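## Task

Press each drive blank that carries a blue sticker fully home until it latches, leaving all other blanks untouched. The rack is free-standing: it must barely tilt (more than a slight tilt is a failure) and must finish in its original spot. A blank only counts if it stays latched on its own, not held by the robot.

## Robot and tools

Robot: two 6-joint arms with parallel grippers, left_arm and right_arm. The names are labels only, not image sides. Scene frame: origin on the table top midway between the arms, +x out over the table, +z up. left_arm sits on the +y side with its base near (0.002, 0.323, 0). right_arm's base is near (0.042, -0.362, 0). Both bases are yawed slightly. Each gripper's fingers point along its own +z axis and close along its own y axis. The reported hand position is the point between the finger pads, roughly 1 cm behind the tips. It can be off from the true position, more so at long reach.

Motion numbers. Every command uses a row of 14 values, each in [-1, 1]. The first 7 are left_arm: dx, dy, dz, rx, ry, rz, opening. The last 7 are right_arm in the same order. Both arms are always included, even if only one moves. dx..rz are offsets, not poses. They are given in that gripper's own axes. They are measured from the gripper pose in the most recent result that shows it. Before any result in a scene, and for the second or later call within one reply, they are measured from wherever the arm is when the command starts. Scale: 1.0 equals 0.6 m of translation or 180 degrees of rotation. rx, ry, rz form a single rotation vector. Opening is absolute, not an offset: +1 is fully open (0.094 m) and -1 is closed. An all-zero offset is not a pause; it pulls the arm back to the reference pose. Each control step clamps the commanded pose to within 70 mm and 16 degrees of the measured one. The inverse kinematics favours position over orientation.

execute_actions: takes "actions", a list holding one item or none, and an optional "pictures" boolean. An empty list only reports the state. An item {"rows": [...], "steps": n} runs up to 15 control steps of 1/30 s each (default 15). There is one row per step and at most 15 rows; the last row repeats if rows run out. Every row is an offset from the same reference pose; rows do not accumulate. An item {"steps": n} without rows waits, up to 300 steps, counted from the previous result, so your reply time uses some of them. After an action ends, an arm only continues to its last clamped pose. Check the result and send the remainder.

move: "target" is one 14-number row with the same meaning as above, offsets from the last shown pose. "speed" is the top path speed in m/s, 0.002 to 0.5, default 0.25; rotation is capped at twice that in rad/s. Both grippers follow straight paths that finish together, taking 0.5 to 10 s. Anything longer is cut off at 10 s, short of the target. Paths ignore obstacles and the other arm. Real motion can lag, drift, or overshoot speed, especially near full arm extension. The opening is applied at the start. The result adds a "move:" line with the ending (done, off_target, moving, held, fault), the limits that acted, and each gripper's distance from its target. limits=paced means the sent pose was clipped. limits=held means some steps were blocked, and the arm may lurch quickly once released.

wait: "seconds" 0 to 10; nothing new is sent. zoom_image: "camera" (cam_left_wrist or cam_right_wrist) and "region" [x0, y0, x1, y1] in image pixels, origin at top left, at most 504 by 504. read_manual: only returns licence text and does not move anything. finished_scene: pass the current scene number. It cannot be undone, it reports success, and it gives the next task. Replying with no tool call ends everything.

Results: a state line lists each gripper's position (m) and quaternion wxyz in the scene frame. grip_measured is the finger opening on the command scale; the last Joint positions value is the opening in metres. Readings may be off by about 1 mm. "pose unreachable" means the clearance check altered or blocked an arm's command. HELD flags steps where the row was not fully sent. "Hand target" shows where the controller is currently driving each gripper. FAULT lines report arm stops. MOTOR HOT appears from 75 °C; at 90 °C the arm halts for 10 s, and at 100 °C it goes limp and drops. Images come from cam_left_wrist then cam_right_wrist, 504x504 fisheye, with calibration supplied.

Joint ranges (rad): waist -2.618..3.054, shoulder 0..3.142, elbow 0..3.142, wrist pitch -1.571..1.571, wrist yaw -1.571..1.571, wrist roll -2.094..2.094.

Practical cautions. Arms tend to settle about a centimetre low. To hold a height, send a corrective offset in the first call of a reply and zeros after that. Raise the aim if the arm still sags. Never let the two arms collide or press on each other. The rack is loose, so push each blank with a closed gripper, straight along its insertion direction. Use low speed, and aim only slightly past the latch point; fast or deep targets hit and press harder. This avoids shoving or tipping the rack. Touch only the blanks with the correct sticker colour. Back the gripper away afterwards so each blank stays latched on its own, and confirm by looking. Knock nothing off the table. Avoid long sustained pushing, which heats the motors.

Each tool is called after "Emit:" as name([rows], argument=value, ...), one row to a line, values as JSON.

## Session

Emit:
execute_actions(actions=[])

Scene clock: 0.00 s of 4500.00 s.
left_arm: end_effector_position=(+0.0808, +0.7160, +0.3875) grip_measured=+1.000 end_effector_quat_wxyz=(+0.174, -0.159, +0.913, +0.334) | right_arm: end_effector_position=(+0.1166, +0.1534, +0.2568) grip_measured=+1.000 end_effector_quat_wxyz=(+0.609, -0.665, -0.041, +0.430)
Joint positions: left_arm=[ 1.401  1.715  2.303 -1.392  0.108  1.031  0.094] | right_arm=[ 0.926  2.038  1.231  1.065 -1.122 -0.784  0.094]
Joint velocities: left_arm=[-0.012 -0.007 -0.017 -0.095  0.007  0.037  0.   ] | right_arm=[-0.012 -0.017 -0.022 -0.051 -0.022  0.007  0.   ]
Motor temperatures (°C, as the motors report them): left_arm=[23 23 24 23 25 23] | right_arm=[23 23 25 24 23 24]
Hand target (left_arm): +0.081, +0.713, +0.394; +0.179, -0.158, +0.909, +0.342
Hand target (right_arm): +0.117, +0.153, +0.262; -0.611, +0.664, +0.041, -0.429

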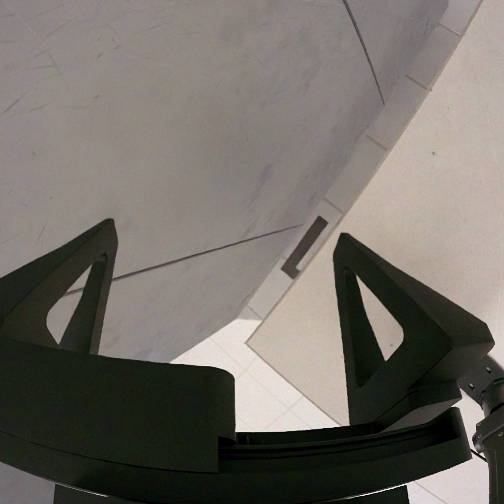

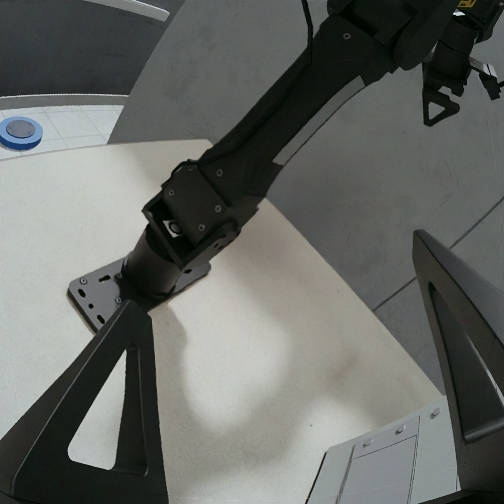

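Emit:
move(target=[0,0,0,0,0,0,1,-0.48,0.057,-0.48,0.623,0.370,0.134,-1], speed=0.4)

Scene clock: 13.77 s of 4500.00 s.
left_arm: end_effector_position=(+0.0808, +0.7160, +0.3875) grip_measured=+1.000 end_effector_quat_wxyz=(+0.174, -0.159, +0.913, +0.334) | right_arm: end_effector_position=(+0.1250, -0.2019, +0.3447) grip_measured=-0.994 end_effector_quat_wxyz=(+0.648, -0.349, +0.616, +0.281)
Joint positions: left_arm=[ 1.401  1.715  2.303 -1.392  0.108  1.031  0.094] | right_arm=[ 2.311  0.387  0.374  1.464  1.573 -1.557  0.   ]
Joint velocities: left_arm=[-0.022 -0.017  0.002  0.051  0.051  0.051  0.   ] | right_arm=[-0.007 -0.017  0.002 -0.022 -0.066  0.007 -0.   ]
Motor temperatures (°C, as the motors report them): left_arm=[23 24 25 25 25 23] | right_arm=[23 25 26 25 23 24]
Hand target (left_arm): +0.081, +0.716, +0.388; +0.174, -0.159, +0.913, +0.334
Hand target (right_arm): +0.132, -0.207, +0.353; +0.643, -0.341, +0.621, +0.291
Off the commanded pose (left_arm): 0.000 m, 0 deg.
Off the commanded pose (right_arm): 0.050 m, 53 deg; orientation clipped at the last step of the last action.
joint sent to its limit (right arm) — the command would take joint 5 (wrist yaw) past its upper limit, so that joint was sent only as far as its limit.
After step 90, 6.20 s passed at rest.
move: off_target (right_arm); limits=paced
camera_calibration (this result's frames):
cam_right_wrist: T_world_to_cam=[[0.767798, -0.597558, -0.231109, -0.137186], [-0.573992, -0.481297, -0.662485, 0.22083], [0.284641, 0.64131, -0.712532, 0.432723], [0, 0, 0, 1]] pos_world=[0.108915, -0.253201, 0.42292]

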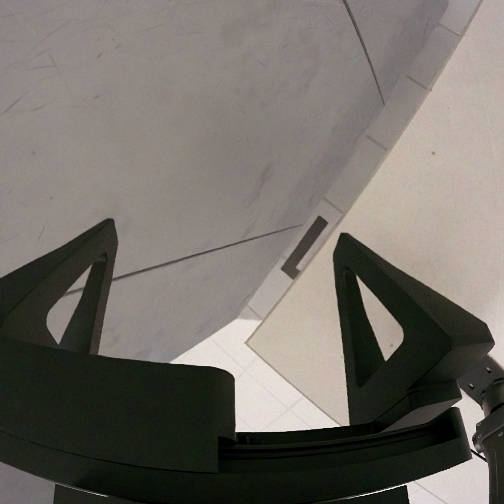

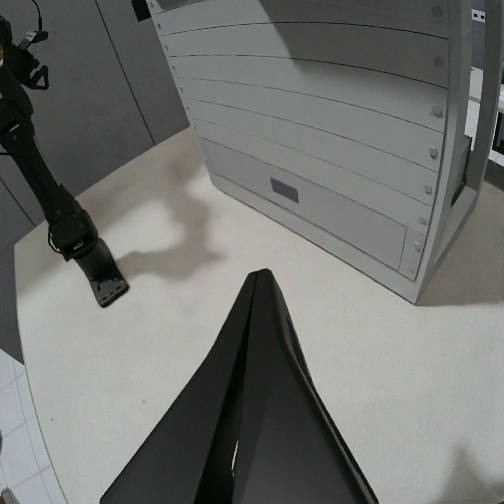

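Emit:
move(target=[0,0,0,0,0,0,1,0.075,-0.53,0,-0.04,0,0.034,-1], speed=0.4)

Scene clock: 24.57 s of 4500.00 s.
left_arm: end_effector_position=(+0.0808, +0.7160, +0.3875) grip_measured=+1.000 end_effector_quat_wxyz=(+0.174, -0.159, +0.913, +0.334) | right_arm: end_effector_position=(+0.3837, -0.3939, +0.3909) grip_measured=-0.994 end_effector_quat_wxyz=(+0.480, -0.079, +0.703, +0.519)
Joint positions: left_arm=[ 1.401  1.715  2.303 -1.392  0.108  1.031  0.094] | right_arm=[ 2.318 -0.01   1.256  1.544  1.574 -2.097  0.   ]
Joint velocities: left_arm=[ 0.017 -0.002  0.002 -0.022  0.037 -0.022  0.   ] | right_arm=[ 0.007  0.012 -0.007 -0.11  -0.037  0.022 -0.001]
Motor temperatures (°C, as the motors report them): left_arm=[23 24 25 25 25 23] | right_arm=[23 25 27 25 23 24]
Hand target (left_arm): +0.081, +0.716, +0.388; +0.174, -0.159, +0.913, +0.334
Hand target (right_arm): +0.391, -0.396, +0.388; +0.473, -0.075, +0.703, +0.525
Off the commanded pose (left_arm): 0.000 m, 0 deg.
Off the commanded pose (right_arm): 0.057 m, 41 deg; orientation clipped at the last step of the last action.
joint sent to its limit (right arm) — the command would take joint 2 (shoulder) past its lower limit, joint 5 (wrist yaw) past its upper limit and joint 6 (wrist roll) past its lower limit, so those joints were sent only as far as their limits.
After step 90, 5.93 s passed at rest.
move: off_target (right_arm); limits=paced
camera_calibration (this result's frames):
cam_right_wrist: T_world_to_cam=[[0.389239, -0.30706, -0.868451, 0.0689348], [-0.91581, -0.230248, -0.329056, 0.407244], [-0.0989193, 0.923417, -0.370831, 0.639796], [0, 0, 0, 1]] pos_world=[0.409414, -0.475865, 0.431128]

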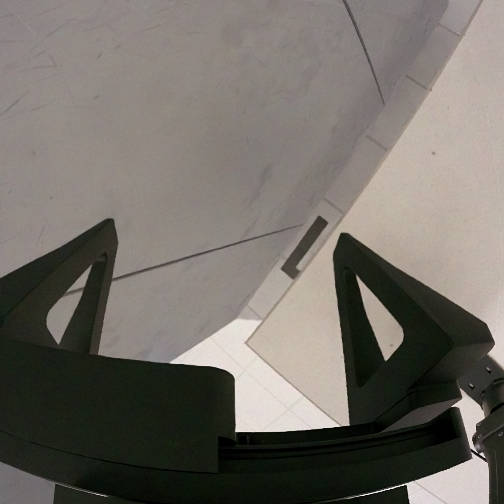

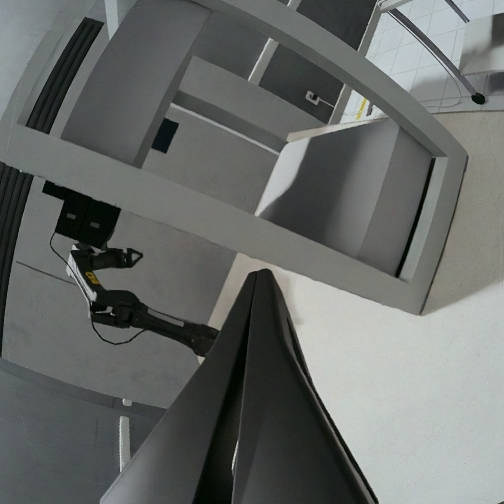

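Emit:
move(target=[0.067,-0.578,-0.518,0.24,-0.361,-0.086,-1,0,0,0,0,0,0,-1], speed=0.3)

Scene clock: 33.77 s of 4500.00 s.
left_arm: end_effector_position=(+0.1229, +0.2526, +0.4068) grip_measured=-0.993 end_effector_quat_wxyz=(+0.705, -0.004, +0.709, +0.000) | right_arm: end_effector_position=(+0.3837, -0.3939, +0.3909) grip_measured=-0.994 end_effector_quat_wxyz=(+0.480, -0.079, +0.703, +0.519)
Joint positions: left_arm=[ 0.889  0.191  1.211 -1.031  0.901  0.004  0.   ] | right_arm=[ 2.318 -0.01   1.256  1.544  1.574 -2.097  0.   ]
Joint velocities: left_arm=[-0.017 -0.012 -0.007 -0.022  0.037  0.051  0.   ] | right_arm=[ 0.002 -0.002 -0.007  0.051 -0.007  0.007  0.   ]
Motor temperatures (°C, as the motors report them): left_arm=[23 24 25 26 25 23] | right_arm=[23 26 26 25 23 24]
Hand target (left_arm): +0.122, +0.249, +0.405; +0.709, -0.001, +0.705, +0.003
Hand target (right_arm): +0.384, -0.394, +0.391; +0.480, -0.079, +0.703, +0.519
Off the commanded pose (left_arm): 0.007 m, 1 deg.
Off the commanded pose (right_arm): 0.000 m, 0 deg.
After step 90, 2.97 s passed at rest.
move: done; limits=paced
camera_calibration (this result's frames):
cam_left_wrist: T_world_to_cam=[[-0.0227531, -0.992109, 0.123297, 0.189976], [-0.681807, -0.0748001, -0.727698, 0.395683], [0.731178, -0.100622, -0.674725, 0.34055], [0, 0, 0, 1]] pos_world=[0.0250993, 0.252341, 0.494292]
cam_right_wrist: T_world_to_cam=[[0.389239, -0.30706, -0.868451, 0.0689348], [-0.91581, -0.230248, -0.329056, 0.407244], [-0.0989193, 0.923417, -0.370831, 0.639796], [0, 0, 0, 1]] pos_world=[0.409414, -0.475865, 0.431128]

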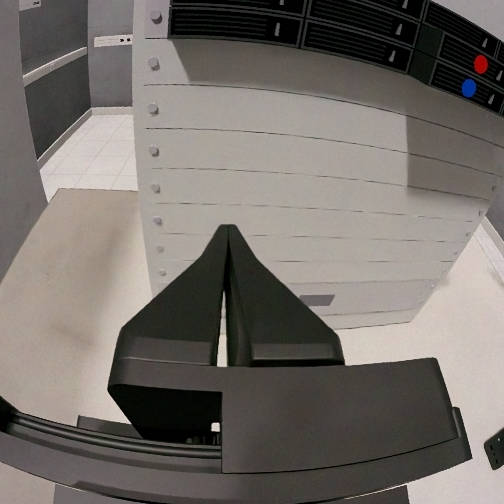

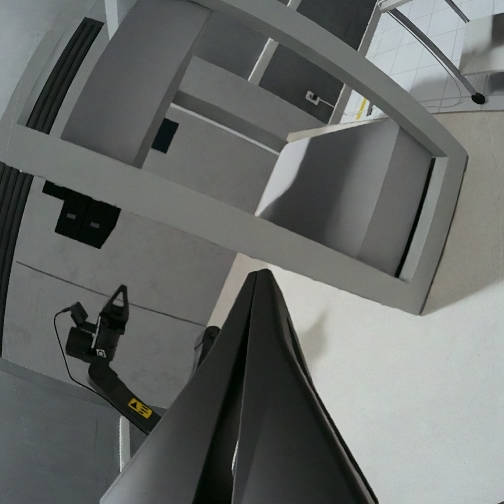

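Emit:
move(target=[-0.2,-0.22,-0.05,0,-0.12,0,-1,0,0,0,0,0,0,-1])

Scene clock: 40.20 s of 4500.00 s.
left_arm: end_effector_position=(+0.0916, +0.1208, +0.5308) grip_measured=-0.993 end_effector_quat_wxyz=(+0.822, +0.001, +0.570, -0.005) | right_arm: end_effector_position=(+0.3837, -0.3939, +0.3909) grip_measured=-0.994 end_effector_quat_wxyz=(+0.480, -0.079, +0.703, +0.519)
Joint positions: left_arm=[ 1.191  0.179  1.605 -0.603  1.072 -0.762  0.   ] | right_arm=[ 2.318 -0.01   1.256  1.544  1.574 -2.097  0.   ]
Joint velocities: left_arm=[ 0.002  0.002 -0.002  0.066  0.066 -0.066  0.001] | right_arm=[-0.017  0.012  0.007  0.022 -0.037  0.022 -0.   ]
Motor temperatures (°C, as the motors report them): left_arm=[23 24 25 26 25 23] | right_arm=[23 27 26 26 23 24]
Hand target (left_arm): +0.093, +0.122, +0.530; +0.825, -0.004, +0.565, +0.001
Hand target (right_arm): +0.384, -0.394, +0.391; +0.480, -0.079, +0.703, +0.519
Off the commanded pose (left_arm): 0.004 m, 1 deg.
Off the commanded pose (right_arm): 0.000 m, 0 deg.
After step 90, 1.93 s passed at rest.
move: done
camera_calibration (this result's frames):
cam_left_wrist: T_world_to_cam=[[-0.0771914, -0.991522, 0.104522, 0.0580161], [-0.378077, -0.0678946, -0.923281, 0.529837], [0.92255, -0.110787, -0.369631, 0.255514], [0, 0, 0, 1]] pos_world=[-0.0309271, 0.121805, 0.577571]
cam_right_wrist: T_world_to_cam=[[0.389239, -0.30706, -0.868451, 0.0689348], [-0.91581, -0.230248, -0.329056, 0.407244], [-0.0989193, 0.923417, -0.370831, 0.639796], [0, 0, 0, 1]] pos_world=[0.409414, -0.475865, 0.431128]

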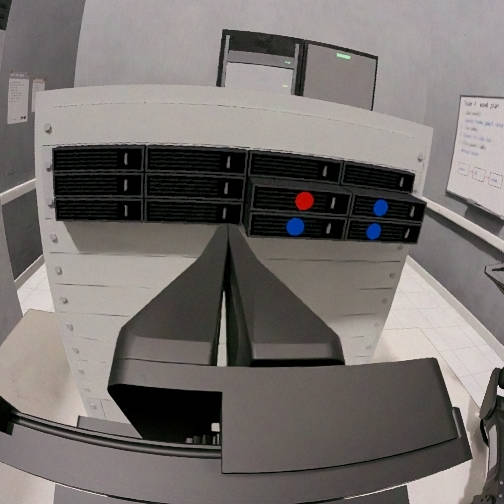

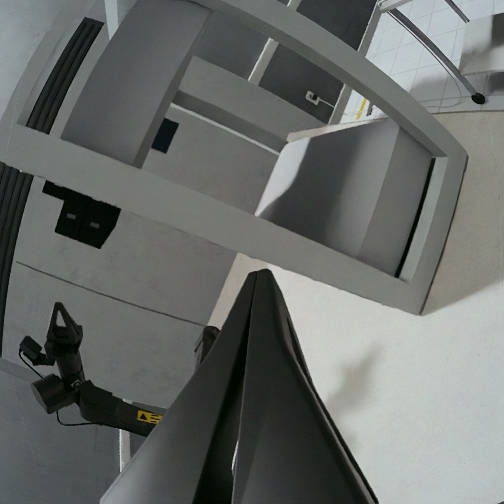

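Emit:
move(target=[0.17,-0.22,0.17,0.11,0.114,0,-1,0,0,0,0,0,0,-1])

Scene clock: 49.27 s of 4500.00 s.
left_arm: end_effector_position=(+0.2194, -0.0221, +0.4626) grip_measured=-0.993 end_effector_quat_wxyz=(+0.704, +0.003, +0.705, +0.083) | right_arm: end_effector_position=(+0.3837, -0.3939, +0.3909) grip_measured=-0.994 end_effector_quat_wxyz=(+0.480, -0.079, +0.703, +0.519)
Joint positions: left_arm=[ 1.666  0.21   2.072 -0.266  1.565 -1.475  0.   ] | right_arm=[ 2.318 -0.01   1.256  1.544  1.574 -2.097  0.   ]
Joint velocities: left_arm=[-0.002  0.012 -0.002  0.007  0.081  0.007 -0.   ] | right_arm=[-0.002 -0.012 -0.007 -0.066  0.022 -0.037 -0.001]
Motor temperatures (°C, as the motors report them): left_arm=[23 25 25 26 25 23] | right_arm=[23 28 26 26 23 24]
Hand target (left_arm): +0.219, -0.014, +0.472; +0.705, -0.010, +0.706, +0.071
Hand target (right_arm): +0.384, -0.394, +0.391; +0.480, -0.079, +0.703, +0.519
Off the commanded pose (left_arm): 0.013 m, 27 deg; orientation clipped at the last step of the last action.
Off the commanded pose (right_arm): 0.000 m, 0 deg.
joint sent to its limit (left arm) — the command would take joint 5 (wrist yaw) past its upper limit, so that joint was sent only as far as its limit.
After step 90, 4.10 s passed at rest.
move: off_target (left_arm); limits=paced
camera_calibration (this result's frames):
cam_left_wrist: T_world_to_cam=[[0.0833593, -0.996515, -0.00289451, -0.0523], [-0.671442, -0.0540199, -0.739085, 0.485003], [0.736353, 0.0635531, -0.673606, 0.281883], [0, 0, 0, 1]] pos_world=[0.122446, -0.0438325, 0.548185]
cam_right_wrist: T_world_to_cam=[[0.389239, -0.30706, -0.868451, 0.0689348], [-0.91581, -0.230248, -0.329056, 0.407244], [-0.0989193, 0.923417, -0.370831, 0.639796], [0, 0, 0, 1]] pos_world=[0.409414, -0.475865, 0.431128]

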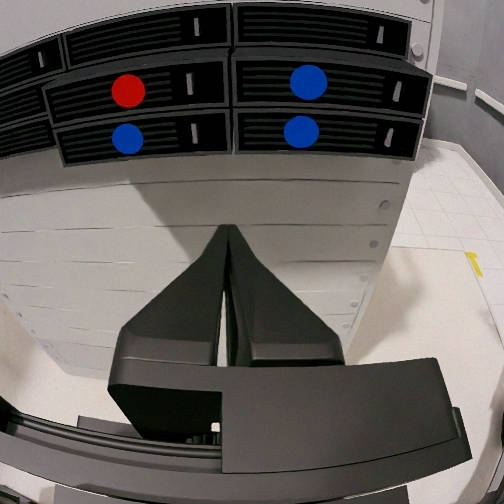

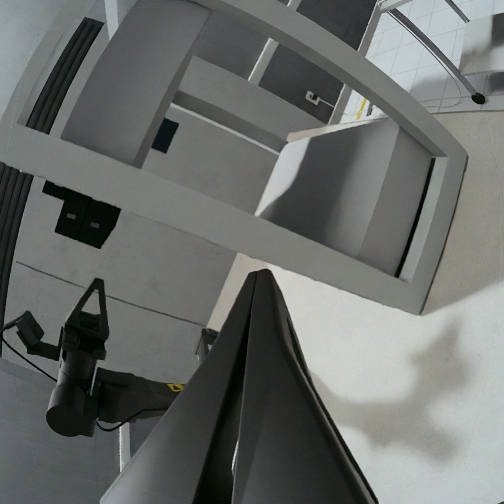

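Emit:
move(target=[0,0.95,0,0,0,0,-1,0,0,0,0,0,0,-1], speed=0.4)

Scene clock: 58.13 s of 4500.00 s.
left_arm: end_effector_position=(+0.1523, +0.5496, +0.5132) grip_measured=-0.993 end_effector_quat_wxyz=(+0.704, -0.021, +0.706, +0.070) | right_arm: end_effector_position=(+0.3837, -0.3939, +0.3909) grip_measured=-0.994 end_effector_quat_wxyz=(+0.480, -0.079, +0.703, +0.519)
Joint positions: left_arm=[ 1.678  1.18   1.411  0.302  1.566 -0.462  0.   ] | right_arm=[ 2.318 -0.01   1.256  1.544  1.574 -2.097  0.   ]
Joint velocities: left_arm=[-0.007 -0.007 -0.012 -0.022 -0.037 -0.037 -0.   ] | right_arm=[ 0.012 -0.012 -0.012 -0.066  0.037  0.051  0.001]
Motor temperatures (°C, as the motors report them): left_arm=[23 27 25 25 25 23] | right_arm=[23 28 26 26 23 24]
Hand target (left_arm): +0.156, +0.541, +0.522; +0.703, +0.001, +0.706, +0.084
Hand target (right_arm): +0.384, -0.394, +0.391; +0.480, -0.079, +0.703, +0.519
Off the commanded pose (left_arm): 0.021 m, 3 deg.
Off the commanded pose (right_arm): 0.000 m, 0 deg.
joint sent to its limit (left arm) — the command would take joint 5 (wrist yaw) past its upper limit, so that joint was sent only as far as its limit.
After step 90, 3.73 s passed at rest.
move: off_target (left_arm)
camera_calibration (this result's frames):
cam_left_wrist: T_world_to_cam=[[0.0993803, -0.99384, 0.0490383, 0.492615], [-0.667808, -0.103151, -0.737151, 0.533669], [0.737669, 0.0405101, -0.673946, 0.341738], [0, 0, 0, 1]] pos_world=[0.0553426, 0.530785, 0.599551]
cam_right_wrist: T_world_to_cam=[[0.389239, -0.30706, -0.868451, 0.0689348], [-0.91581, -0.230248, -0.329056, 0.407244], [-0.0989193, 0.923417, -0.370831, 0.639796], [0, 0, 0, 1]] pos_world=[0.409414, -0.475865, 0.431128]

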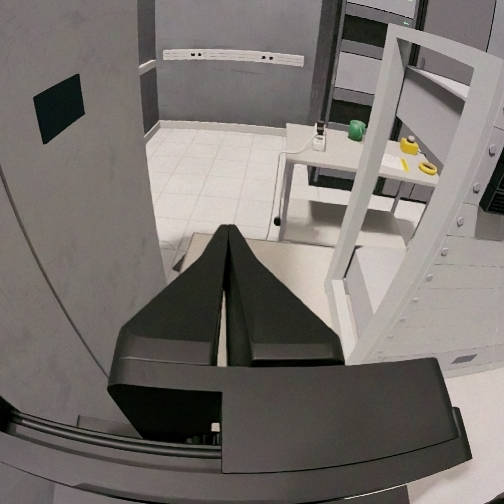

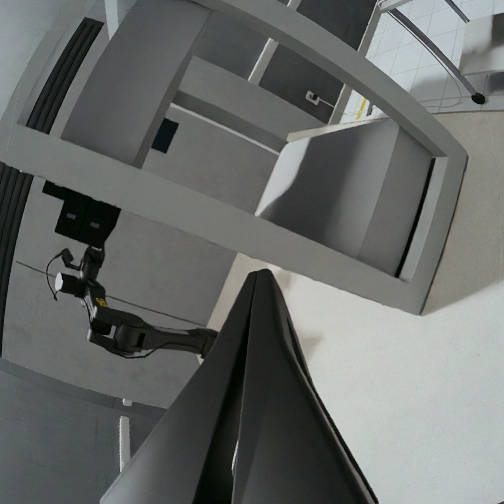

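Emit:
move(target=[0.07,-0.68,0.28,0.28,0,0,-1,0,0,0,0,0,0,-1], speed=0.3)

Scene clock: 63.60 s of 4500.00 s.
left_arm: end_effector_position=(+0.3086, +0.1997, +0.4625) grip_measured=-0.994 end_effector_quat_wxyz=(+0.656, +0.263, +0.671, -0.224) | right_arm: end_effector_position=(+0.3837, -0.3939, +0.3909) grip_measured=-0.994 end_effector_quat_wxyz=(+0.480, -0.079, +0.703, +0.519)
Joint positions: left_arm=[-0.073  1.028  1.322 -0.345  0.647  0.075  0.   ] | right_arm=[ 2.318 -0.01   1.256  1.544  1.574 -2.097  0.   ]
Joint velocities: left_arm=[-0.012 -0.007 -0.012 -0.037 -0.022 -0.022  0.   ] | right_arm=[-0.012  0.007 -0.012  0.007 -0.066  0.007 -0.001]
Motor temperatures (°C, as the motors report them): left_arm=[23 26 26 26 25 23] | right_arm=[23 29 25 27 23 24]
Hand target (left_arm): +0.355, +0.172, +0.439; +0.645, +0.282, +0.669, -0.237
Hand target (right_arm): +0.384, -0.394, +0.391; +0.480, -0.079, +0.703, +0.519
Off the commanded pose (left_arm): 0.071 m, 3 deg; position clipped at the last step of the last action.
Off the commanded pose (right_arm): 0.000 m, 0 deg.
After step 90, 0.47 s passed at rest.
move: off_target (left_arm); limits=paced
camera_calibration (this result's frames):
cam_left_wrist: T_world_to_cam=[[-0.664432, -0.743589, 0.0748691, 0.305656], [-0.561078, 0.430142, -0.707226, 0.411292], [0.493681, -0.511911, -0.703012, 0.405502], [0, 0, 0, 1]] pos_world=[0.233666, 0.257949, 0.553065]
cam_right_wrist: T_world_to_cam=[[0.389239, -0.30706, -0.868451, 0.0689348], [-0.91581, -0.230248, -0.329056, 0.407244], [-0.0989193, 0.923417, -0.370831, 0.639796], [0, 0, 0, 1]] pos_world=[0.409414, -0.475865, 0.431128]

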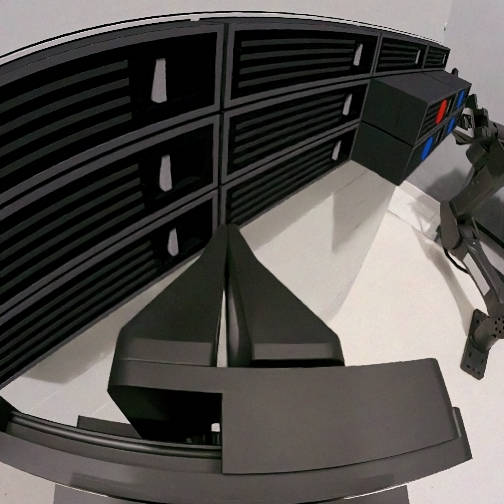

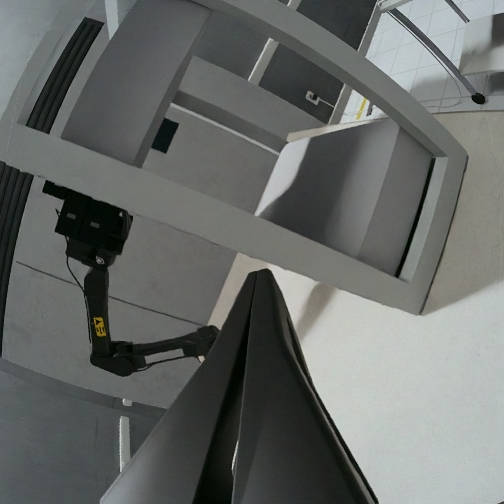

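Emit:
move(target=[-0.04,-0.3,0.02,0,0,0,-1,0,0,0,0,0,0,-1], speed=0.15)

Scene clock: 69.80 s of 4500.00 s.
left_arm: end_effector_position=(+0.2009, +0.0531, +0.4671) grip_measured=-0.994 end_effector_quat_wxyz=(+0.650, +0.271, +0.676, -0.216) | right_arm: end_effector_position=(+0.3837, -0.3939, +0.3909) grip_measured=-0.994 end_effector_quat_wxyz=(+0.480, -0.079, +0.703, +0.519)
Joint positions: left_arm=[-1.208  1.037  1.373 -0.406 -0.487  0.027  0.   ] | right_arm=[ 2.318 -0.01   1.256  1.544  1.574 -2.097  0.   ]
Joint velocities: left_arm=[-0.002 -0.012  0.002 -0.095 -0.037 -0.022 -0.   ] | right_arm=[-0.002 -0.022 -0.007  0.007 -0.051  0.037  0.   ]
Motor temperatures (°C, as the motors report them): left_arm=[23 26 26 28 25 23] | right_arm=[23 29 25 27 23 24]
Hand target (left_arm): +0.199, +0.052, +0.479; +0.655, +0.262, +0.672, -0.226
Hand target (right_arm): +0.384, -0.394, +0.391; +0.480, -0.079, +0.703, +0.519
Off the commanded pose (left_arm): 0.011 m, 2 deg.
Off the commanded pose (right_arm): 0.000 m, 0 deg.
After step 90, 1.30 s passed at rest.
move: off_target (left_arm)
camera_calibration (this result's frames):
cam_left_wrist: T_world_to_cam=[[-0.664407, -0.744915, 0.0605449, 0.13142], [-0.566054, 0.448667, -0.691579, 0.409845], [0.488003, -0.493761, -0.719759, 0.394864], [0, 0, 0, 1]] pos_world=[0.126616, 0.108982, 0.55969]
cam_right_wrist: T_world_to_cam=[[0.389239, -0.30706, -0.868451, 0.0689348], [-0.91581, -0.230248, -0.329056, 0.407244], [-0.0989193, 0.923417, -0.370831, 0.639796], [0, 0, 0, 1]] pos_world=[0.409414, -0.475865, 0.431128]

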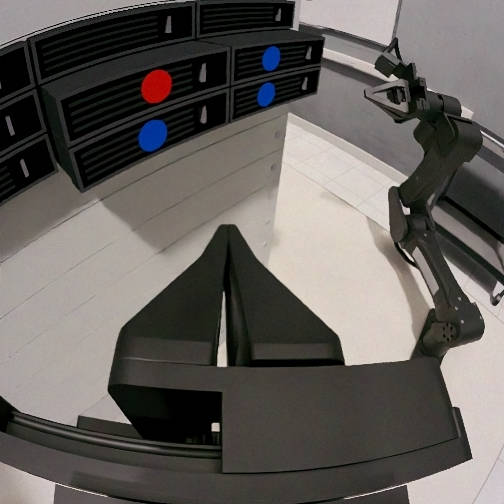

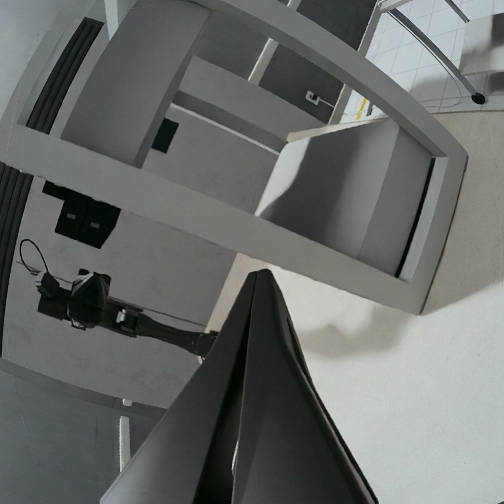

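Emit:
move(target=[-0.045,0.047,0.066,0,0,0,-1,0,0,0,0,0,0,-1], speed=0.15)

Scene clock: 74.47 s of 4500.00 s.
left_arm: end_effector_position=(+0.2477, +0.0458, +0.4860) grip_measured=-0.994 end_effector_quat_wxyz=(+0.646, +0.271, +0.679, -0.217) | right_arm: end_effector_position=(+0.3837, -0.3939, +0.3909) grip_measured=-0.994 end_effector_quat_wxyz=(+0.480, -0.079, +0.703, +0.519)
Joint positions: left_arm=[-0.998  1.172  1.528 -0.429 -0.276  0.036  0.   ] | right_arm=[ 2.318 -0.01   1.256  1.544  1.574 -2.097  0.   ]
Joint velocities: left_arm=[ 0.017 -0.012  0.012 -0.007  0.022  0.022  0.001] | right_arm=[-0.012 -0.027 -0.017 -0.007 -0.007 -0.007 -0.001]
Motor temperatures (°C, as the motors report them): left_arm=[23 25 26 28 25 23] | right_arm=[23 29 25 27 23 24]
Hand target (left_arm): +0.250, +0.046, +0.493; +0.650, +0.272, +0.676, -0.216
Hand target (right_arm): +0.384, -0.394, +0.391; +0.480, -0.079, +0.703, +0.519
Off the commanded pose (left_arm): 0.007 m, 0 deg.
Off the commanded pose (right_arm): 0.000 m, 0 deg.
After step 90, 0.70 s passed at rest.
move: done
camera_calibration (this result's frames):
cam_left_wrist: T_world_to_cam=[[-0.664219, -0.744717, 0.0648796, 0.153862], [-0.571586, 0.450027, -0.686123, 0.451367], [0.48177, -0.492821, -0.724586, 0.385831], [0, 0, 0, 1]] pos_world=[0.174311, 0.101601, 0.579279]
cam_right_wrist: T_world_to_cam=[[0.389239, -0.30706, -0.868451, 0.0689348], [-0.91581, -0.230248, -0.329056, 0.407244], [-0.0989193, 0.923417, -0.370831, 0.639796], [0, 0, 0, 1]] pos_world=[0.409414, -0.475865, 0.431128]

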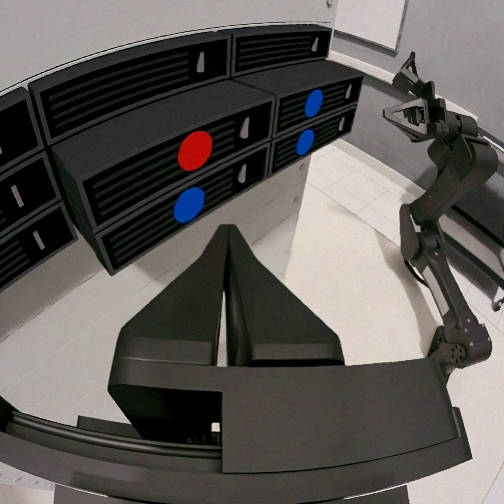

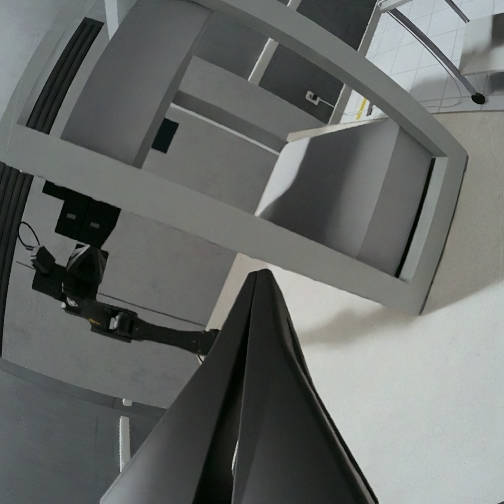

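Emit:
move(target=[-0.012,0.062,0.062,0,0,0,-1,0,0,0,0,0,0,-1], speed=0.04)

Scene clock: 80.63 s of 4500.00 s.
left_arm: end_effector_position=(+0.2854, +0.0434, +0.4820) grip_measured=-0.994 end_effector_quat_wxyz=(+0.630, +0.291, +0.681, -0.234) | right_arm: end_effector_position=(+0.3837, -0.3939, +0.3909) grip_measured=-0.994 end_effector_quat_wxyz=(+0.480, -0.079, +0.703, +0.519)
Joint positions: left_arm=[-0.817  1.258  1.589 -0.428 -0.04   0.044  0.   ] | right_arm=[ 2.318 -0.01   1.256  1.544  1.574 -2.097  0.   ]
Joint velocities: left_arm=[-0.002  0.002 -0.007 -0.051 -0.007  0.007 -0.001] | right_arm=[ 0.002  0.002 -0.002  0.022 -0.081 -0.051  0.   ]
Motor temperatures (°C, as the motors report them): left_arm=[23 25 27 29 25 23] | right_arm=[23 29 25 27 23 24]
Hand target (left_arm): +0.300, +0.050, +0.492; +0.647, +0.271, +0.679, -0.217
Hand target (right_arm): +0.384, -0.394, +0.391; +0.480, -0.079, +0.703, +0.519
Off the commanded pose (left_arm): 0.019 m, 4 deg.
Off the commanded pose (right_arm): 0.000 m, 0 deg.
After step 90, 1.53 s passed at rest.
move: off_target (left_arm)
camera_calibration (this result's frames):
cam_left_wrist: T_world_to_cam=[[-0.702535, -0.70786, 0.0733422, 0.18251], [-0.562842, 0.489609, -0.665952, 0.457334], [0.435491, -0.509135, -0.742381, 0.386089], [0, 0, 0, 1]] pos_world=[0.217488, 0.101848, 0.577802]
cam_right_wrist: T_world_to_cam=[[0.389239, -0.30706, -0.868451, 0.0689348], [-0.91581, -0.230248, -0.329056, 0.407244], [-0.0989193, 0.923417, -0.370831, 0.639796], [0, 0, 0, 1]] pos_world=[0.409414, -0.475865, 0.431128]

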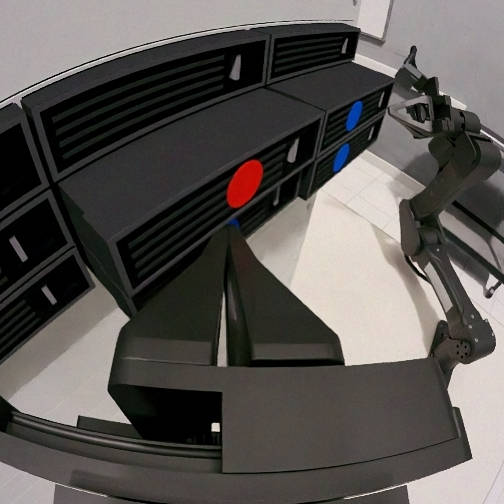

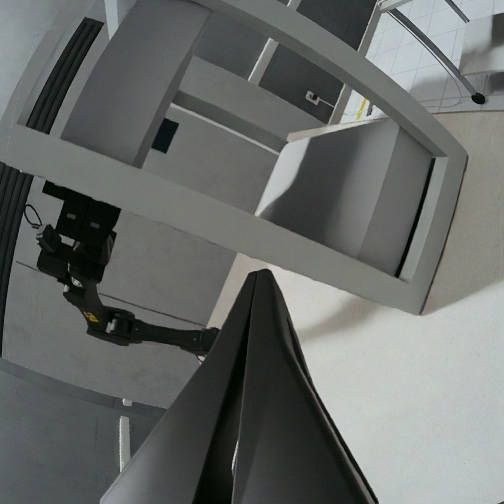

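Emit:
move(target=[-0.008,0.062,0.06,0,0,0,-1,0,0,0,0,0,0,-1], speed=0.04)

Scene clock: 83.73 s of 4500.00 s.
left_arm: end_effector_position=(+0.3098, +0.0337, +0.4726) grip_measured=-0.994 end_effector_quat_wxyz=(+0.601, +0.324, +0.680, -0.266) | right_arm: end_effector_position=(+0.3837, -0.3939, +0.3909) grip_measured=-0.994 end_effector_quat_wxyz=(+0.480, -0.079, +0.703, +0.519)
Joint positions: left_arm=[-0.701  1.35   1.652 -0.44   0.177  0.053  0.   ] | right_arm=[ 2.318 -0.01   1.256  1.544  1.574 -2.097  0.   ]
Joint velocities: left_arm=[-0.002 -0.002  0.027  0.007 -0.081  0.037  0.   ] | right_arm=[-0.007  0.002 -0.007  0.037  0.037 -0.007 -0.001]
Motor temperatures (°C, as the motors report them): left_arm=[23 24 27 29 25 23] | right_arm=[23 29 25 27 23 24]
Hand target (left_arm): +0.335, +0.047, +0.484; +0.630, +0.291, +0.681, -0.234
Hand target (right_arm): +0.384, -0.394, +0.391; +0.480, -0.079, +0.703, +0.519
Off the commanded pose (left_arm): 0.032 m, 6 deg.
Off the commanded pose (right_arm): 0.000 m, 0 deg.
move: off_target (left_arm)
camera_calibration (this result's frames):
cam_left_wrist: T_world_to_cam=[[-0.766359, -0.635636, 0.0930621, 0.201524], [-0.537016, 0.554366, -0.635839, 0.445138], [0.352572, -0.537257, -0.766191, 0.401471], [0, 0, 0, 1]] pos_world=[0.251939, 0.0970193, 0.571885]
cam_right_wrist: T_world_to_cam=[[0.389239, -0.30706, -0.868451, 0.0689348], [-0.91581, -0.230248, -0.329056, 0.407244], [-0.0989193, 0.923417, -0.370831, 0.639796], [0, 0, 0, 1]] pos_world=[0.409414, -0.475865, 0.431128]

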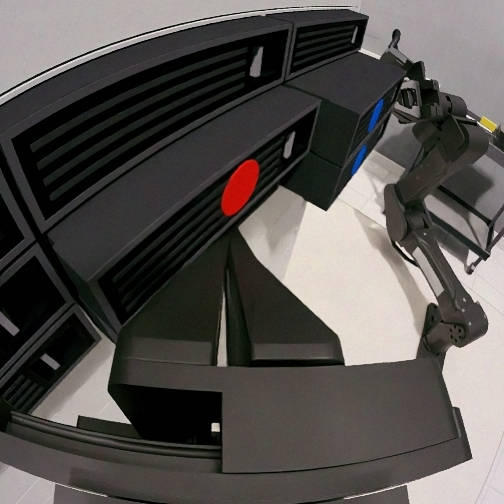

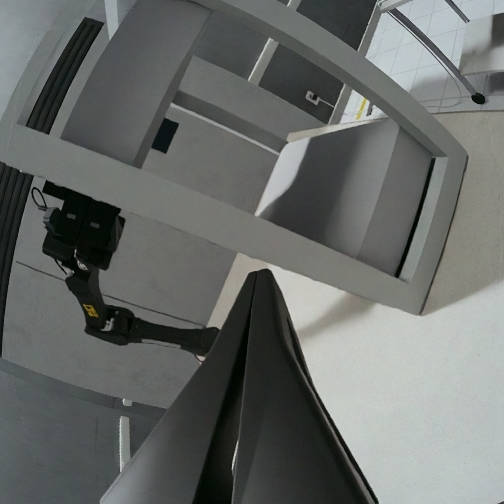

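Emit:
move(target=[-0.03,-0.1,-0.13,0,0,0,-1,0,0,0,0,0,0,-1], speed=0.1)

Scene clock: 87.53 s of 4500.00 s.
left_arm: end_effector_position=(+0.2239, +0.0420, +0.4828) grip_measured=-0.994 end_effector_quat_wxyz=(+0.588, +0.333, +0.691, -0.257) | right_arm: end_effector_position=(+0.3837, -0.3939, +0.3909) grip_measured=-0.994 end_effector_quat_wxyz=(+0.480, -0.079, +0.703, +0.519)
Joint positions: left_arm=[-0.966  1.189  1.652 -0.642 -0.086  0.022  0.   ] | right_arm=[ 2.318 -0.01   1.256  1.544  1.574 -2.097  0.   ]
Joint velocities: left_arm=[-0.012  0.017 -0.012 -0.022  0.051 -0.007  0.   ] | right_arm=[ 0.002 -0.007  0.002  0.037 -0.007  0.007 -0.   ]
Motor temperatures (°C, as the motors report them): left_arm=[23 24 27 29 25 23] | right_arm=[23 29 25 27 23 24]
Hand target (left_arm): +0.215, +0.051, +0.500; +0.601, +0.324, +0.680, -0.267
Hand target (right_arm): +0.384, -0.394, +0.391; +0.480, -0.079, +0.703, +0.519
Off the commanded pose (left_arm): 0.021 m, 2 deg.
Off the commanded pose (right_arm): 0.000 m, 0 deg.
move: off_target (left_arm)
camera_calibration (this result's frames):
cam_left_wrist: T_world_to_cam=[[-0.764955, -0.638479, 0.0847865, 0.143859], [-0.549356, 0.578053, -0.603376, 0.386966], [0.336232, -0.508133, -0.792937, 0.459359], [0, 0, 0, 1]] pos_world=[0.168177, 0.10158, 0.585531]
cam_right_wrist: T_world_to_cam=[[0.389239, -0.30706, -0.868451, 0.0689348], [-0.91581, -0.230248, -0.329056, 0.407244], [-0.0989193, 0.923417, -0.370831, 0.639796], [0, 0, 0, 1]] pos_world=[0.409414, -0.475865, 0.431128]

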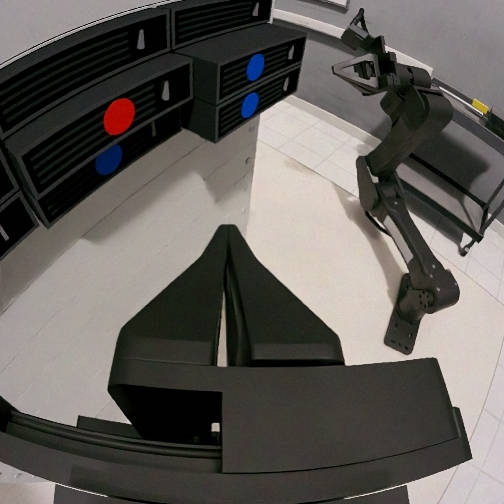

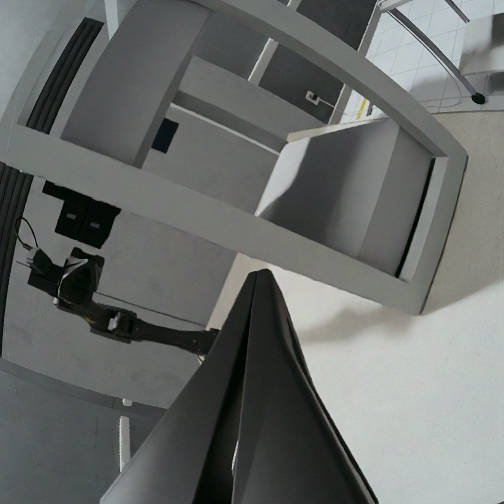

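Emit:
move(target=[-0.092,-0.065,0.107,-0.04,-0.07,0,-1,0,0,0,0,0,0,-1], speed=0.15)

Scene clock: 94.03 s of 4500.00 s.
left_arm: end_effector_position=(+0.2411, -0.0380, +0.5121) grip_measured=-0.994 end_effector_quat_wxyz=(+0.671, +0.270, +0.646, -0.244) | right_arm: end_effector_position=(+0.3837, -0.3939, +0.3909) grip_measured=-0.994 end_effector_quat_wxyz=(+0.480, -0.079, +0.703, +0.519)
Joint positions: left_arm=[-1.171  1.404  1.697 -0.271 -0.41   0.055  0.   ] | right_arm=[ 2.318 -0.01   1.256  1.544  1.574 -2.097  0.   ]
Joint velocities: left_arm=[-0.007 -0.017  0.012  0.022  0.022  0.081  0.002] | right_arm=[-0.007 -0.007  0.007  0.037 -0.037 -0.051 -0.   ]
Motor temperatures (°C, as the motors report them): left_arm=[23 24 27 29 25 23] | right_arm=[23 30 25 27 23 24]
Hand target (left_arm): +0.239, -0.039, +0.523; +0.679, +0.265, +0.638, -0.248
Hand target (right_arm): +0.384, -0.394, +0.391; +0.480, -0.079, +0.703, +0.519
Off the commanded pose (left_arm): 0.012 m, 2 deg.
Off the commanded pose (right_arm): 0.000 m, 0 deg.
After step 90, 1.97 s passed at rest.
move: off_target (left_arm)
camera_calibration (this result's frames):
cam_left_wrist: T_world_to_cam=[[-0.697323, -0.713198, 0.0713375, 0.0911451], [-0.510248, 0.424051, -0.748216, 0.519246], [0.503376, -0.558149, -0.659608, 0.325653], [0, 0, 0, 1]] pos_world=[0.164576, 0.0265806, 0.59681]
cam_right_wrist: T_world_to_cam=[[0.389239, -0.30706, -0.868451, 0.0689348], [-0.91581, -0.230248, -0.329056, 0.407244], [-0.0989193, 0.923417, -0.370831, 0.639796], [0, 0, 0, 1]] pos_world=[0.409414, -0.475865, 0.431128]

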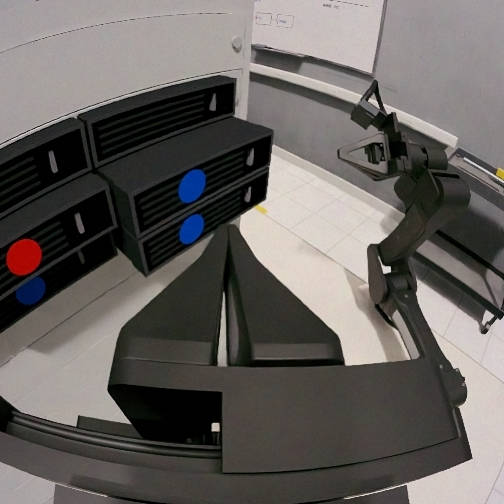

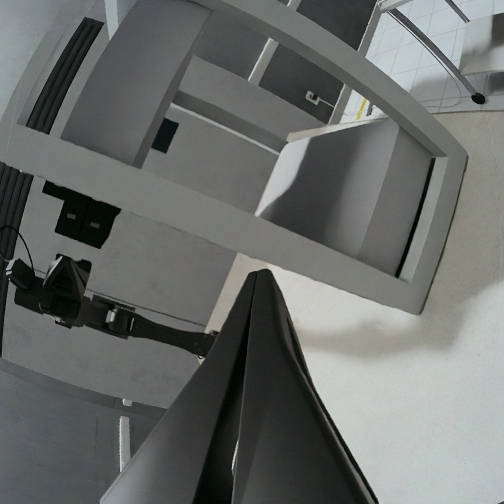

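Emit:
move(target=[-0.025,0.082,0.085,0,0,0,-1,0,0,0,0,0,0,-1], speed=0.04)

Scene clock: 99.13 s of 4500.00 s.
left_arm: end_effector_position=(+0.2973, -0.0435, +0.5254) grip_measured=-0.994 end_effector_quat_wxyz=(+0.663, +0.289, +0.641, -0.257) | right_arm: end_effector_position=(+0.3837, -0.3939, +0.3909) grip_measured=-0.994 end_effector_quat_wxyz=(+0.480, -0.079, +0.703, +0.519)
Joint positions: left_arm=[-0.975  1.548  1.897 -0.338 -0.165  0.056  0.   ] | right_arm=[ 2.318 -0.01   1.256  1.544  1.574 -2.097  0.   ]
Joint velocities: left_arm=[ 0.002 -0.002 -0.007  0.081  0.022 -0.007 -0.   ] | right_arm=[ 0.007 -0.002 -0.002 -0.022 -0.051 -0.037 -0.   ]
Motor temperatures (°C, as the motors report them): left_arm=[23 24 28 30 25 23] | right_arm=[23 30 25 27 23 24]
Hand target (left_arm): +0.311, -0.036, +0.530; +0.671, +0.270, +0.646, -0.244
Hand target (right_arm): +0.384, -0.394, +0.391; +0.480, -0.079, +0.703, +0.519
Off the commanded pose (left_arm): 0.016 m, 3 deg.
Off the commanded pose (right_arm): 0.000 m, 0 deg.
move: off_target (left_arm)
camera_calibration (this result's frames):
cam_left_wrist: T_world_to_cam=[[-0.730936, -0.679395, 0.0644574, 0.140589], [-0.49006, 0.456801, -0.742411, 0.552547], [0.474946, -0.574243, -0.666837, 0.314636], [0, 0, 0, 1]] pos_world=[0.224107, 0.0237889, 0.610966]
cam_right_wrist: T_world_to_cam=[[0.389239, -0.30706, -0.868451, 0.0689348], [-0.91581, -0.230248, -0.329056, 0.407244], [-0.0989193, 0.923417, -0.370831, 0.639796], [0, 0, 0, 1]] pos_world=[0.409414, -0.475865, 0.431128]

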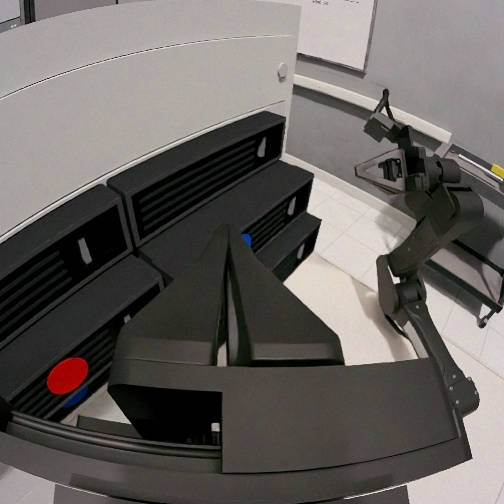

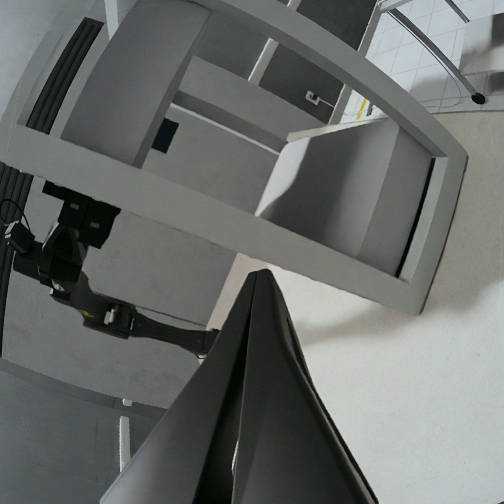

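Emit:
move(target=[0.022,0.045,0.038,0,0,0,-1,0,0,0,0,0,0,-1], speed=0.03)

Scene clock: 102.37 s of 4500.00 s.
left_arm: end_effector_position=(+0.3145, -0.0349, +0.5362) grip_measured=-0.994 end_effector_quat_wxyz=(+0.676, +0.288, +0.621, -0.272) | right_arm: end_effector_position=(+0.3837, -0.3939, +0.3909) grip_measured=-0.994 end_effector_quat_wxyz=(+0.480, -0.079, +0.703, +0.519)
Joint positions: left_arm=[-0.897  1.557  1.896 -0.276 -0.064  0.056  0.   ] | right_arm=[ 2.318 -0.01   1.256  1.544  1.574 -2.097  0.   ]
Joint velocities: left_arm=[-0.022  0.002  0.012 -0.051 -0.007  0.007 -0.001] | right_arm=[ 0.017  0.007 -0.012 -0.007 -0.066 -0.037 -0.001]
Motor temperatures (°C, as the motors report them): left_arm=[23 24 28 30 25 23] | right_arm=[23 30 25 27 23 24]
Hand target (left_arm): +0.332, -0.039, +0.513; +0.663, +0.289, +0.641, -0.257
Hand target (right_arm): +0.384, -0.394, +0.391; +0.480, -0.079, +0.703, +0.519
Off the commanded pose (left_arm): 0.030 m, 3 deg.
Off the commanded pose (right_arm): 0.000 m, 0 deg.
move: off_target (left_arm)
camera_calibration (this result's frames):
cam_left_wrist: T_world_to_cam=[[-0.748976, -0.659399, 0.0650234, 0.164415], [-0.453341, 0.438397, -0.776073, 0.570983], [0.483236, -0.610738, -0.627282, 0.293528], [0, 0, 0, 1]] pos_world=[0.24015, 0.0373663, 0.616558]
cam_right_wrist: T_world_to_cam=[[0.389239, -0.30706, -0.868451, 0.0689348], [-0.91581, -0.230248, -0.329056, 0.407244], [-0.0989193, 0.923417, -0.370831, 0.639796], [0, 0, 0, 1]] pos_world=[0.409414, -0.475865, 0.431128]

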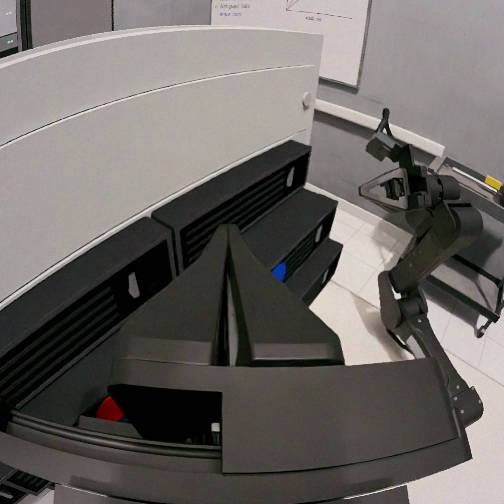

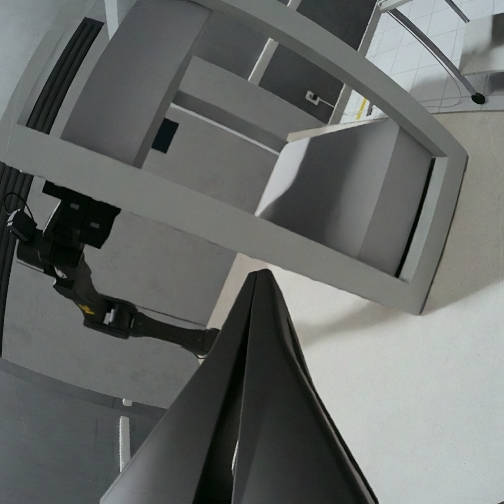

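Emit:
move(target=[0.035,-0.1,-0.06,0,0.02,0,-1,0,0,0,0,0,0,-1], speed=0.1)

Emit:
move(target=[0,0.085,0.09,0,0,0,-1,0,0,0,0,0,0,-1], speed=0.04)

Scene clock: 106.73 s of 4500.00 s.
left_arm: end_effector_position=(+0.2539, -0.0590, +0.5027) grip_measured=-0.994 end_effector_quat_wxyz=(+0.652, +0.302, +0.645, -0.259) | right_arm: end_effector_position=(+0.3837, -0.3939, +0.3909) grip_measured=-0.994 end_effector_quat_wxyz=(+0.480, -0.079, +0.703, +0.519)
Joint positions: left_arm=[-1.117  1.475  1.754 -0.296 -0.284  0.056  0.   ] | right_arm=[ 2.318 -0.01   1.256  1.544  1.574 -2.097  0.   ]
Joint velocities: left_arm=[ 0.002 -0.012 -0.012  0.037 -0.066 -0.081 -0.   ] | right_arm=[ 0.002 -0.002 -0.017 -0.037 -0.037  0.007  0.   ]
Motor temperatures (°C, as the motors report them): left_arm=[23 24 27 30 25 23] | right_arm=[23 30 25 27 23 24]
Hand target (left_arm): +0.248, -0.050, +0.510; +0.656, +0.296, +0.642, -0.263
Hand target (right_arm): +0.384, -0.394, +0.391; +0.480, -0.079, +0.703, +0.519
Off the commanded pose (left_arm): 0.013 m, 1 deg.
Off the commanded pose (right_arm): 0.000 m, 0 deg.
After step 90, 0.13 s passed at rest.
move: off_target (left_arm)
camera_calibration (this result's frames):
cam_left_wrist: T_world_to_cam=[[-0.745966, -0.663375, 0.0588948, 0.107323], [-0.488954, 0.485488, -0.724725, 0.514083], [0.452172, -0.569417, -0.686517, 0.32721], [0, 0, 0, 1]] pos_world=[0.183467, 0.00793295, 0.590883]
cam_right_wrist: T_world_to_cam=[[0.389239, -0.30706, -0.868451, 0.0689348], [-0.91581, -0.230248, -0.329056, 0.407244], [-0.0989193, 0.923417, -0.370831, 0.639796], [0, 0, 0, 1]] pos_world=[0.409414, -0.475865, 0.431128]

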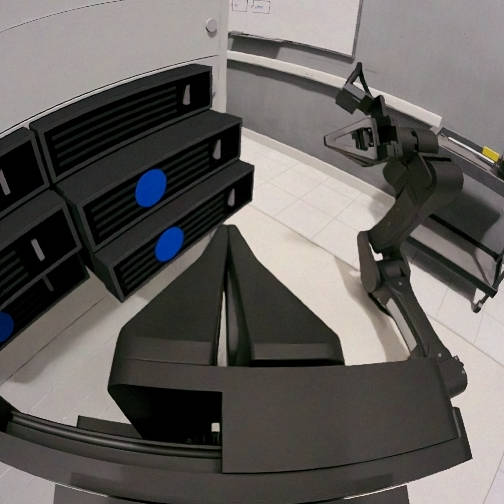

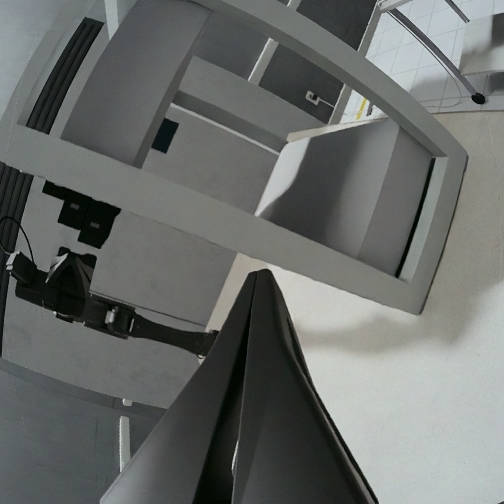

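Scene clock: 108.87 s of 4500.00 s.
left_arm: end_effector_position=(+0.3024, -0.0716, +0.5113) grip_measured=-0.994 end_effector_quat_wxyz=(+0.647, +0.324, +0.626, -0.290) | right_arm: end_effector_position=(+0.3837, -0.3939, +0.3909) grip_measured=-0.994 end_effector_quat_wxyz=(+0.480, -0.079, +0.703, +0.519)
Joint positions: left_arm=[-0.954  1.609  1.899 -0.284 -0.038  0.056  0.   ] | right_arm=[ 2.318 -0.01   1.256  1.544  1.574 -2.097  0.   ]
Joint velocities: left_arm=[ 0.002 -0.007 -0.002  0.007 -0.037  0.051  0.   ] | right_arm=[-0.027 -0.022 -0.012  0.022 -0.007  0.037 -0.   ]
Motor temperatures (°C, as the motors report them): left_arm=[23 24 28 30 25 23] | right_arm=[23 30 25 27 23 24]
Hand target (left_arm): +0.327, -0.062, +0.504; +0.653, +0.302, +0.645, -0.259
Hand target (right_arm): +0.384, -0.394, +0.391; +0.480, -0.079, +0.703, +0.519
Off the commanded pose (left_arm): 0.028 m, 5 deg.
Off the commanded pose (right_arm): 0.000 m, 0 deg.
move: off_target (left_arm)
camera_calibration (this result's frames):
cam_left_wrist: T_world_to_cam=[[-0.798615, -0.598532, 0.0630358, 0.153131], [-0.440438, 0.509846, -0.738966, 0.544502], [0.410156, -0.617913, -0.670787, 0.305152], [0, 0, 0, 1]] pos_world=[0.236952, 0.00259881, 0.597408]
cam_right_wrist: T_world_to_cam=[[0.389239, -0.30706, -0.868451, 0.0689348], [-0.91581, -0.230248, -0.329056, 0.407244], [-0.0989193, 0.923417, -0.370831, 0.639796], [0, 0, 0, 1]] pos_world=[0.409414, -0.475865, 0.431128]

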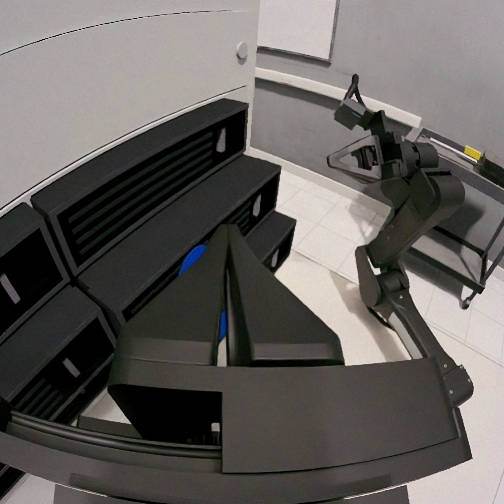

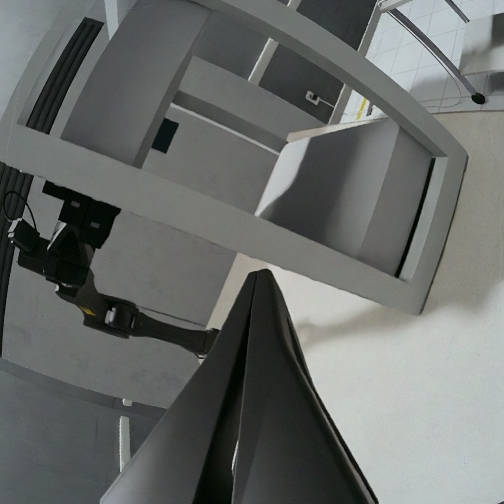

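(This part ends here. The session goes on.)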